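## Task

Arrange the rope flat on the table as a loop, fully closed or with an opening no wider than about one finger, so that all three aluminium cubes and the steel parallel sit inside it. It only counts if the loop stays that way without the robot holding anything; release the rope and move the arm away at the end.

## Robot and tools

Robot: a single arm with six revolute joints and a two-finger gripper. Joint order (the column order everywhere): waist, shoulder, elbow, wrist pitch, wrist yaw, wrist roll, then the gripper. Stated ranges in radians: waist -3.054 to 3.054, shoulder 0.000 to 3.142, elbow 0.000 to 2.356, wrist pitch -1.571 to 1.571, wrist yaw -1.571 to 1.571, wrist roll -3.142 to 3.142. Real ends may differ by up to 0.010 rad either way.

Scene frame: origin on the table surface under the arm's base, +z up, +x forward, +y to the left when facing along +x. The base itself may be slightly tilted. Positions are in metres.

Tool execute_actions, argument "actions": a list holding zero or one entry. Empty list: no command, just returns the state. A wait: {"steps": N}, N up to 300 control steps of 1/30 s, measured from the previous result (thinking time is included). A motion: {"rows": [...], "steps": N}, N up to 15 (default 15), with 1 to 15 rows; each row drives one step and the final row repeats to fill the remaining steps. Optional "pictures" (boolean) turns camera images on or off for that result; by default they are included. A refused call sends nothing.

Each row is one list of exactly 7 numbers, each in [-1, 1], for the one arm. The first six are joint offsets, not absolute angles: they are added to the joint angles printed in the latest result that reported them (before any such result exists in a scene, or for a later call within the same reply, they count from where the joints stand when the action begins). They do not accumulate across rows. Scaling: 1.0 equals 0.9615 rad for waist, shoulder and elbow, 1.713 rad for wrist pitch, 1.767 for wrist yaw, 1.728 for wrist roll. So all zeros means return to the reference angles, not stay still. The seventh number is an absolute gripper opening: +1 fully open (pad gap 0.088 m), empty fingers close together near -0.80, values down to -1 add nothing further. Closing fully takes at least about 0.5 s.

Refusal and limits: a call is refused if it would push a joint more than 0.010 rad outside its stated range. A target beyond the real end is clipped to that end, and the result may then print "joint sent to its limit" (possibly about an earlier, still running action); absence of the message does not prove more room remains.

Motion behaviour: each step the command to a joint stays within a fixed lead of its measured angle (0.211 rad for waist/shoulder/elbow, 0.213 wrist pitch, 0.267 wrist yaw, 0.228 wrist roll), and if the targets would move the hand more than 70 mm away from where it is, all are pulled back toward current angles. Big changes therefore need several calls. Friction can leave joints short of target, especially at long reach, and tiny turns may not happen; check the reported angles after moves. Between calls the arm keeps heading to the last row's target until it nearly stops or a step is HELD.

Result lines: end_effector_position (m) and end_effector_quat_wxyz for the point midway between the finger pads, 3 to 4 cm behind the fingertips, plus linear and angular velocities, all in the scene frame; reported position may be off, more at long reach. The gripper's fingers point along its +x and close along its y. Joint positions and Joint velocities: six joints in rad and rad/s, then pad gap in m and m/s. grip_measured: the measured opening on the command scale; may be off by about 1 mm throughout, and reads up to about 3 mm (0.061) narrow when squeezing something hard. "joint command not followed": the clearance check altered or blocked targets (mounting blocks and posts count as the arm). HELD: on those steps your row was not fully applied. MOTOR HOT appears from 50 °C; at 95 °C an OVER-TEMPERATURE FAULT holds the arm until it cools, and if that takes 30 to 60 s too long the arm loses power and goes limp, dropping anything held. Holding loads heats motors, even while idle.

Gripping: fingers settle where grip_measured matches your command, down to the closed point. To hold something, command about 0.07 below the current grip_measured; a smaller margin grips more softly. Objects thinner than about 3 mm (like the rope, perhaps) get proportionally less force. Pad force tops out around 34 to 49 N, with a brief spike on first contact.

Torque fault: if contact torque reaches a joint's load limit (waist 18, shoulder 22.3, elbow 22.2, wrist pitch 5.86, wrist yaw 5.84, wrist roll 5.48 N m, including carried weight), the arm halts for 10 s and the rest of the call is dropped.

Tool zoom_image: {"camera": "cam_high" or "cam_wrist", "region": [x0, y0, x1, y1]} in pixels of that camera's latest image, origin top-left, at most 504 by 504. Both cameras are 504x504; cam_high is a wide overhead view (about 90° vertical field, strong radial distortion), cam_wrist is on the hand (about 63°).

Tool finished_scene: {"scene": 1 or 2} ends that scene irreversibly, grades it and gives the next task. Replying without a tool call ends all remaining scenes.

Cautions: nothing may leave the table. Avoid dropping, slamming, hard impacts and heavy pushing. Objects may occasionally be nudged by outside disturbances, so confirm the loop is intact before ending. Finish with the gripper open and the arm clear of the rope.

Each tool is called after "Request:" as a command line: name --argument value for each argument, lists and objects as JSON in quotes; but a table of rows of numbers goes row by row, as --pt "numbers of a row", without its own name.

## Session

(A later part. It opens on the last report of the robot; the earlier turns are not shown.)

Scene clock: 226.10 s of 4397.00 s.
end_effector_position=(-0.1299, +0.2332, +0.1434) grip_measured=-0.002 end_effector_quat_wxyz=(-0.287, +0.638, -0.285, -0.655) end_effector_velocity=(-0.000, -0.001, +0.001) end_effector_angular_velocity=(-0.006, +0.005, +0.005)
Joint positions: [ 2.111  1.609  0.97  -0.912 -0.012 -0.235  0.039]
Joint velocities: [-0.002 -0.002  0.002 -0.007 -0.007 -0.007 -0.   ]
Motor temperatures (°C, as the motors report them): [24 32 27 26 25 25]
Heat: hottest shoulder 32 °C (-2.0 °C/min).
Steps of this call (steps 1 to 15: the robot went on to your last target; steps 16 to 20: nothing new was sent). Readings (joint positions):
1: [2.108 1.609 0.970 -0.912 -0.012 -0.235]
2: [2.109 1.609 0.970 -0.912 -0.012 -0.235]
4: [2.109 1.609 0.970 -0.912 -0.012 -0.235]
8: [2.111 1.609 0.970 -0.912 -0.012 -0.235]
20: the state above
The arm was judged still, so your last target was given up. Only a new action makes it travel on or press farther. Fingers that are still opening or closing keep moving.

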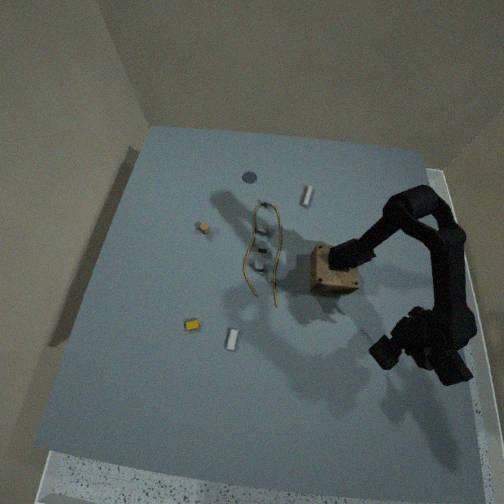

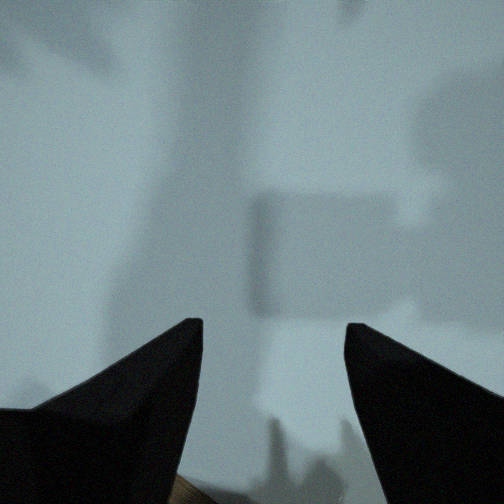

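Too high again; redo lower.

Request:
execute_actions --actions '[{"rows":[[-1,-0.02,-0.27,0.14,0,-0.44,-0.2]],"steps":15}]' --pictures false

Request:
execute_actions --actions '[{"steps":20}]' --pictures false

Request:
execute_actions --actions '[{"rows":[[-0.555,0,0,0,0,0,-0.2]],"steps":15}]' --pictures false

Request:
execute_actions --actions '[{"steps":15}]' --pictures false

Request:
execute_actions --actions '[{"rows":[[0,0.195,-0.1,0.155,0,0,-0.2]],"steps":15}]' --pictures false

Request:
execute_actions --actions '[{"rows":[[0,0,0,0,0,0,-1]],"steps":12}]'

Scene clock: 232.53 s of 4397.00 s.
end_effector_position=(+0.0841, +0.2214, +0.0934) grip_measured=-0.197 end_effector_quat_wxyz=(-0.339, +0.621, -0.319, -0.631) end_effector_velocity=(+0.320, -0.125, -0.002) end_effector_angular_velocity=(-0.016, -0.040, -1.203)
Joint positions: [ 1.24   1.594  0.726 -0.673 -0.01  -0.973  0.029]
Joint velocities: [-1.429 -0.002 -0.012  0.007  0.037 -0.227 -0.001]
Motor temperatures (°C, as the motors report them): [24 32 28 26 25 25]
Heat: hottest shoulder 32 °C (-2.0 °C/min).
Steps of this call (steps 1 to 90: nothing new was sent; then 2.93 s passed at rest; steps 91 to 105: all 15 steps of this action). Readings (joint positions):
91: [2.092 1.603 0.938 -0.855 -0.022 -0.290]
92: [2.043 1.593 0.893 -0.790 -0.021 -0.354]
94: [1.920 1.591 0.808 -0.738 -0.014 -0.481]
98: [1.666 1.594 0.729 -0.690 -0.013 -0.748]
105: the state above

Scene clock: 233.20 s of 4397.00 s.
end_effector_position=(+0.1027, +0.2117, +0.0925) grip_measured=-0.198 end_effector_quat_wxyz=(-0.359, +0.611, -0.341, -0.618) end_effector_velocity=(-0.002, -0.005, -0.000) end_effector_angular_velocity=(-0.023, +0.003, +0.010)
Joint positions: [ 1.153  1.594  0.722 -0.673 -0.008 -0.992  0.029]
Joint velocities: [ 0.002 -0.002 -0.002 -0.022  0.007 -0.007 -0.   ]
Motor temperatures (°C, as the motors report them): [24 32 28 26 25 25]
Heat: hottest shoulder 32 °C (-2.0 °C/min).
Steps of this call (steps 1 to 20: the robot went on to your last target). Readings (joint positions):
1: [1.202 1.594 0.726 -0.673 -0.008 -0.978]
2: [1.179 1.594 0.725 -0.673 -0.008 -0.983]
4: [1.162 1.594 0.723 -0.673 -0.008 -0.988]
8: [1.155 1.594 0.722 -0.673 -0.008 -0.991]
20: the state above

Scene clock: 233.70 s of 4397.00 s.
end_effector_position=(+0.1957, +0.1310, +0.0925) grip_measured=-0.198 end_effector_quat_wxyz=(+0.507, -0.502, +0.488, +0.502) end_effector_velocity=(-0.002, -0.008, -0.001) end_effector_angular_velocity=(-0.009, +0.026, -0.019)
Joint positions: [ 0.626  1.594  0.722 -0.672 -0.005 -0.994  0.029]
Joint velocities: [-0.027  0.002 -0.002 -0.022 -0.007 -0.007 -0.   ]
Motor temperatures (°C, as the motors report them): [24 32 28 26 25 25]
Heat: hottest shoulder 32 °C (-2.0 °C/min).
Steps of this call (steps 1 to 15: all 15 steps of this action). Readings (joint positions):
1: [1.131 1.594 0.722 -0.673 -0.021 -0.994]
2: [1.075 1.594 0.722 -0.673 -0.020 -0.994]
4: [0.947 1.594 0.722 -0.671 -0.013 -0.994]
8: [0.706 1.594 0.722 -0.671 -0.008 -0.994]
15: the state above

Scene clock: 234.20 s of 4397.00 s.
end_effector_position=(+0.1962, +0.1303, +0.0925) grip_measured=-0.198 end_effector_quat_wxyz=(+0.508, -0.501, +0.489, +0.501) end_effector_velocity=(-0.002, -0.001, -0.000) end_effector_angular_velocity=(+0.002, +0.010, +0.020)
Joint positions: [ 0.622  1.594  0.722 -0.672 -0.005 -0.994  0.029]
Joint velocities: [-0.002 -0.002 -0.002 -0.007 -0.007 -0.022 -0.   ]
Motor temperatures (°C, as the motors report them): [24 32 28 26 25 25]
Heat: hottest shoulder 32 °C (-2.0 °C/min).
Steps of this call (steps 1 to 15: the robot went on to your last target). Readings (joint positions):
1: [0.624 1.594 0.722 -0.672 -0.005 -0.994]
2: [0.624 1.594 0.722 -0.672 -0.005 -0.994]
4: [0.623 1.594 0.722 -0.672 -0.005 -0.994]
8: [0.622 1.594 0.722 -0.672 -0.005 -0.994]
15: the state above
The arm was judged still, so your last target was given up. Only a new action makes it travel on or press farther. Fingers that are still opening or closing keep moving.

Scene clock: 234.70 s of 4397.00 s.
end_effector_position=(+0.1947, +0.1294, +0.0383) grip_measured=-0.198 end_effector_quat_wxyz=(+0.506, -0.501, +0.491, +0.502) end_effector_velocity=(-0.002, -0.001, +0.000) end_effector_angular_velocity=(+0.002, +0.010, +0.005)
Joint positions: [ 0.622  1.773  0.631 -0.409 -0.006 -0.994  0.029]
Joint velocities: [-0.002 -0.002 -0.002 -0.007 -0.007 -0.007 -0.   ]
Motor temperatures (°C, as the motors report them): [24 32 27 26 25 25]
Heat: hottest shoulder 32 °C (-2.0 °C/min).
Steps of this call (steps 1 to 15: all 15 steps of this action). Readings (joint positions):
1: [0.622 1.618 0.709 -0.630 -0.006 -0.994]
2: [0.622 1.654 0.696 -0.549 -0.006 -0.994]
4: [0.622 1.731 0.668 -0.477 -0.006 -0.994]
8: [0.622 1.772 0.631 -0.430 -0.006 -0.994]
15: the state above

Scene clock: 235.10 s of 4397.00 s.
end_effector_position=(+0.1948, +0.1294, +0.0384) grip_measured=-0.742 end_effector_quat_wxyz=(+0.506, -0.501, +0.491, +0.502) end_effector_velocity=(-0.002, -0.001, +0.000) end_effector_angular_velocity=(+0.002, +0.010, +0.020)
Joint positions: [ 0.622  1.772  0.631 -0.409 -0.006 -0.994  0.003]
Joint velocities: [-0.002 -0.002 -0.002 -0.007 -0.007 -0.022 -0.   ]
Motor temperatures (°C, as the motors report them): [24 32 27 26 25 25]
Heat: hottest shoulder 32 °C (-2.0 °C/min).
Steps of this call (steps 1 to 12: all 12 steps of this action). Readings (joint positions):
1: [0.622 1.773 0.631 -0.409 -0.006 -0.994]
2: [0.622 1.773 0.631 -0.409 -0.006 -0.994]
4: [0.622 1.773 0.631 -0.409 -0.006 -0.994]
8: [0.622 1.772 0.631 -0.408 -0.006 -0.994]
12: the state above

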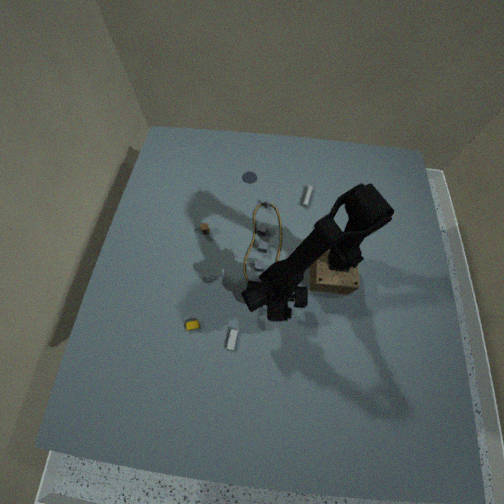

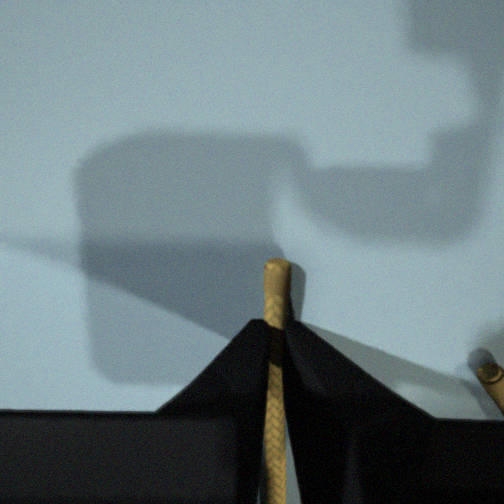

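Request:
execute_actions --actions '[{"rows":[[0,-0.1,0.04,-0.08,0,0,-1]],"steps":10}]' --pictures false

Request:
execute_actions --actions '[{"rows":[[-0.2,0.22,0.33,-0.06,0,0.45,-1]],"steps":15}]' --pictures false

Request:
execute_actions --actions '[{"rows":[[0,0.08,0,0.045,0,0,-1]],"steps":12}]' --pictures false

Request:
execute_actions --actions '[{"rows":[[0,0,0,0,0,0,0]],"steps":12}]' --pictures false

Request:
execute_actions --actions '[{"rows":[[0,-0.35,0,-0.2,0,0,0]],"steps":15}]' --pictures false

Request:
execute_actions --actions '[{"rows":[[1,0,0,0,0,0,0]],"steps":15}]' --pictures false

Request:
execute_actions --actions '[{"rows":[[0.8,0,0,0,0,0,0]],"steps":15}]' --pictures false

Request:
execute_actions --actions '[{"steps":20}]'

Request:
zoom_image --camera "cam_high" --region '[200, 190, 320, 320]'

Scene clock: 244.93 s of 4397.00 s.
end_effector_position=(+0.1920, +0.1275, +0.0621) grip_measured=-0.742 end_effector_quat_wxyz=(+0.502, -0.500, +0.496, +0.503) end_effector_velocity=(-0.016, -0.009, -0.000) end_effector_angular_velocity=(-0.038, +0.071, +0.010)
Joint positions: [ 0.622  1.684  0.662 -0.541 -0.006 -0.994  0.003]
Joint velocities: [ 0.002 -0.002 -0.002 -0.081 -0.007 -0.007 -0.   ]
Motor temperatures (°C, as the motors report them): [24 31 27 26 25 25]
Heat: hottest shoulder 31 °C (-3.0 °C/min).
Steps of this call (steps 1 to 15: the robot went on to your last target; steps 16 to 90: nothing new was sent; then 6.50 s passed at rest; steps 91 to 100: all 10 steps of this action). Readings (joint positions):
91: [0.622 1.760 0.636 -0.435 -0.006 -0.994]
92: [0.622 1.743 0.641 -0.478 -0.006 -0.994]
94: [0.622 1.706 0.646 -0.513 -0.006 -0.994]
98: [0.622 1.685 0.662 -0.536 -0.006 -0.994]
100: the state above

Scene clock: 245.43 s of 4397.00 s.
end_effector_position=(+0.2789, +0.1160, +0.0712) grip_measured=-0.742 end_effector_quat_wxyz=(+0.677, -0.217, +0.667, +0.221) end_effector_velocity=(-0.006, -0.000, +0.000) end_effector_angular_velocity=(+0.001, +0.025, -0.225)
Joint positions: [ 0.431  1.886  0.973 -0.643 -0.005 -0.238  0.003]
Joint velocities: [ 0.002 -0.002 -0.002 -0.022 -0.007  0.227 -0.   ]
Motor temperatures (°C, as the motors report them): [24 31 27 26 25 25]
Heat: hottest shoulder 31 °C (-3.0 °C/min).
Steps of this call (steps 1 to 15: all 15 steps of this action). Readings (joint positions):
1: [0.604 1.715 0.691 -0.583 -0.016 -0.946]
2: [0.559 1.765 0.743 -0.607 -0.015 -0.876]
4: [0.478 1.850 0.852 -0.615 -0.005 -0.740]
8: [0.431 1.872 0.963 -0.630 -0.005 -0.471]
15: the state above

Scene clock: 245.83 s of 4397.00 s.
end_effector_position=(+0.2864, +0.1191, +0.0526) grip_measured=-0.742 end_effector_quat_wxyz=(+0.680, -0.216, +0.664, +0.221) end_effector_velocity=(-0.008, -0.001, +0.001) end_effector_angular_velocity=(+0.008, +0.037, +0.020)
Joint positions: [ 0.431  1.954  0.975 -0.569 -0.005 -0.236  0.003]
Joint velocities: [-0.002 -0.007 -0.002 -0.037 -0.022 -0.022 -0.   ]
Motor temperatures (°C, as the motors report them): [24 31 27 26 25 25]
Heat: hottest shoulder 31 °C (-3.0 °C/min).
Steps of this call (steps 1 to 12: all 12 steps of this action). Readings (joint positions):
1: [0.431 1.895 0.973 -0.633 -0.005 -0.236]
2: [0.431 1.908 0.973 -0.605 -0.005 -0.236]
4: [0.431 1.936 0.975 -0.584 -0.005 -0.236]
8: [0.431 1.954 0.975 -0.571 -0.005 -0.236]
12: the state above

Scene clock: 246.23 s of 4397.00 s.
end_effector_position=(+0.2864, +0.1191, +0.0526) grip_measured=-0.014 end_effector_quat_wxyz=(+0.680, -0.216, +0.664, +0.221) end_effector_velocity=(-0.002, +0.001, +0.002) end_effector_angular_velocity=(+0.005, +0.005, +0.039)
Joint positions: [ 0.431  1.954  0.975 -0.569 -0.005 -0.236  0.038]
Joint velocities: [ 0.002 -0.007 -0.002 -0.007 -0.007 -0.037  0.007]
Motor temperatures (°C, as the motors report them): [24 32 27 26 25 25]
Heat: hottest shoulder 32 °C (-2.0 °C/min).
Steps of this call (steps 1 to 12: all 12 steps of this action). Readings (joint positions):
1: [0.431 1.954 0.975 -0.569 -0.005 -0.236]
2: [0.431 1.954 0.975 -0.569 -0.005 -0.236]
4: [0.431 1.954 0.975 -0.569 -0.005 -0.236]
8: [0.431 1.954 0.975 -0.569 -0.005 -0.236]
12: the state above

Scene clock: 246.73 s of 4397.00 s.
end_effector_position=(+0.2500, +0.1041, +0.1430) grip_measured=-0.002 end_effector_quat_wxyz=(+0.680, -0.216, +0.664, +0.221) end_effector_velocity=(-0.015, -0.004, -0.000) end_effector_angular_velocity=(-0.019, +0.063, +0.025)
Joint positions: [ 0.431  1.622  0.982 -0.908 -0.005 -0.236  0.039]
Joint velocities: [ 0.002 -0.002 -0.002 -0.066 -0.007 -0.022 -0.   ]
Motor temperatures (°C, as the motors report them): [24 32 27 26 25 25]
Heat: hottest shoulder 32 °C (-2.0 °C/min).
Steps of this call (steps 1 to 15: all 15 steps of this action). Readings (joint positions):
1: [0.431 1.929 0.975 -0.600 -0.005 -0.236]
2: [0.431 1.890 0.973 -0.681 -0.005 -0.236]
4: [0.431 1.773 0.968 -0.798 -0.005 -0.236]
8: [0.431 1.629 0.982 -0.881 -0.005 -0.236]
15: the state above

Scene clock: 247.23 s of 4397.00 s.
end_effector_position=(+0.0806, +0.2589, +0.1430) grip_measured=-0.002 end_effector_quat_wxyz=(+0.524, -0.476, +0.510, +0.488) end_effector_velocity=(-0.386, +0.115, +0.001) end_effector_angular_velocity=(+0.012, +0.096, +1.443)
Joint positions: [ 1.305  1.622  0.982 -0.906 -0.006 -0.235  0.039]
Joint velocities: [ 1.433 -0.007 -0.002 -0.022 -0.095 -0.007 -0.   ]
Motor temperatures (°C, as the motors report them): [24 32 27 26 25 25]
Heat: hottest shoulder 32 °C (-2.0 °C/min).
Steps of this call (steps 1 to 15: all 15 steps of this action). Readings (joint positions):
1: [0.451 1.622 0.982 -0.909 0.007 -0.235]
2: [0.501 1.622 0.982 -0.908 0.007 -0.235]
4: [0.628 1.622 0.982 -0.906 -0.001 -0.235]
8: [0.880 1.622 0.982 -0.906 -0.002 -0.235]
15: the state above

Scene clock: 247.73 s of 4397.00 s.
end_effector_position=(-0.1209, +0.2430, +0.1429) grip_measured=-0.002 end_effector_quat_wxyz=(-0.304, +0.631, -0.298, -0.649) end_effector_velocity=(-0.031, -0.018, -0.000) end_effector_angular_velocity=(-0.010, +0.003, +0.137)
Joint positions: [ 2.066  1.622  0.982 -0.905 -0.01  -0.235  0.039]
Joint velocities: [ 0.129 -0.002 -0.002 -0.007 -0.007 -0.007 -0.   ]
Motor temperatures (°C, as the motors report them): [24 32 27 26 25 25]
Heat: hottest shoulder 32 °C (-2.0 °C/min).
Steps of this call (steps 1 to 15: all 15 steps of this action). Readings (joint positions):
1: [1.355 1.622 0.982 -0.906 -0.004 -0.235]
2: [1.413 1.622 0.982 -0.906 -0.004 -0.235]
4: [1.535 1.622 0.982 -0.905 -0.004 -0.235]
8: [1.784 1.622 0.982 -0.905 -0.004 -0.235]
15: the state above

Scene clock: 248.40 s of 4397.00 s.
end_effector_position=(-0.1221, +0.2425, +0.1429) grip_measured=-0.002 end_effector_quat_wxyz=(-0.302, +0.632, -0.296, -0.650) end_effector_velocity=(+0.001, -0.002, +0.000) end_effector_angular_velocity=(-0.010, +0.003, +0.005)
Joint positions: [ 2.071  1.622  0.982 -0.905 -0.009 -0.235  0.039]
Joint velocities: [-0.002 -0.002 -0.002 -0.007 -0.007 -0.007 -0.   ]
Motor temperatures (°C, as the motors report them): [24 32 27 26 25 25]
Heat: hottest shoulder 32 °C (-2.0 °C/min).
Steps of this call (steps 1 to 15: the robot went on to your last target; steps 16 to 20: nothing new was sent). Readings (joint positions):
1: [2.069 1.622 0.982 -0.905 -0.010 -0.235]
2: [2.069 1.622 0.982 -0.905 -0.010 -0.235]
4: [2.069 1.622 0.982 -0.905 -0.009 -0.235]
8: [2.070 1.622 0.982 -0.905 -0.009 -0.235]
20: the state above
The arm was judged still, so your last target was given up. Only a new action makes it travel on or press farther. Fingers that are still opening or closing keep moving.

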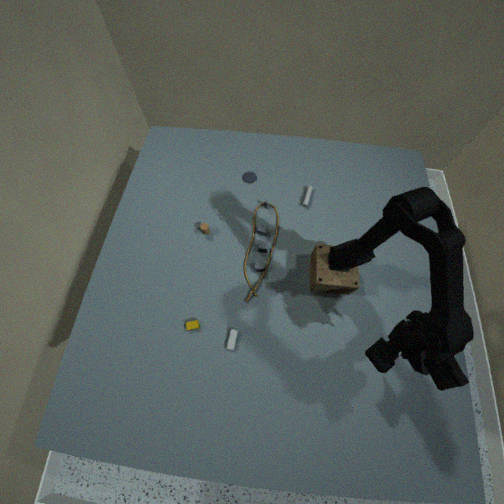

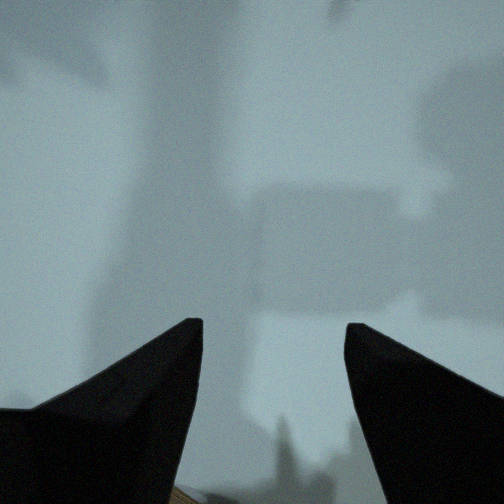

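Region (200, 190, 320, 320) of cam_high's 504x504 image, scaled by 3.877, with more detail than that image has; it fills the left 465 columns of this view, and the rest is white.

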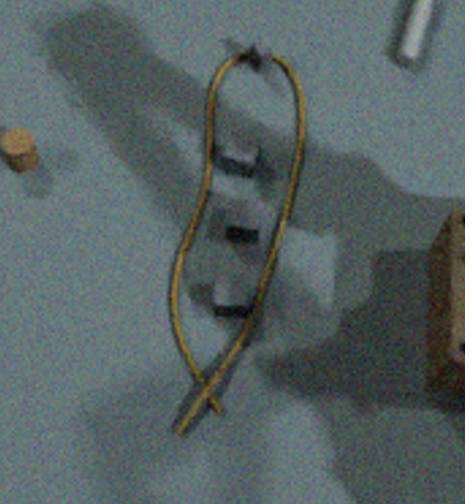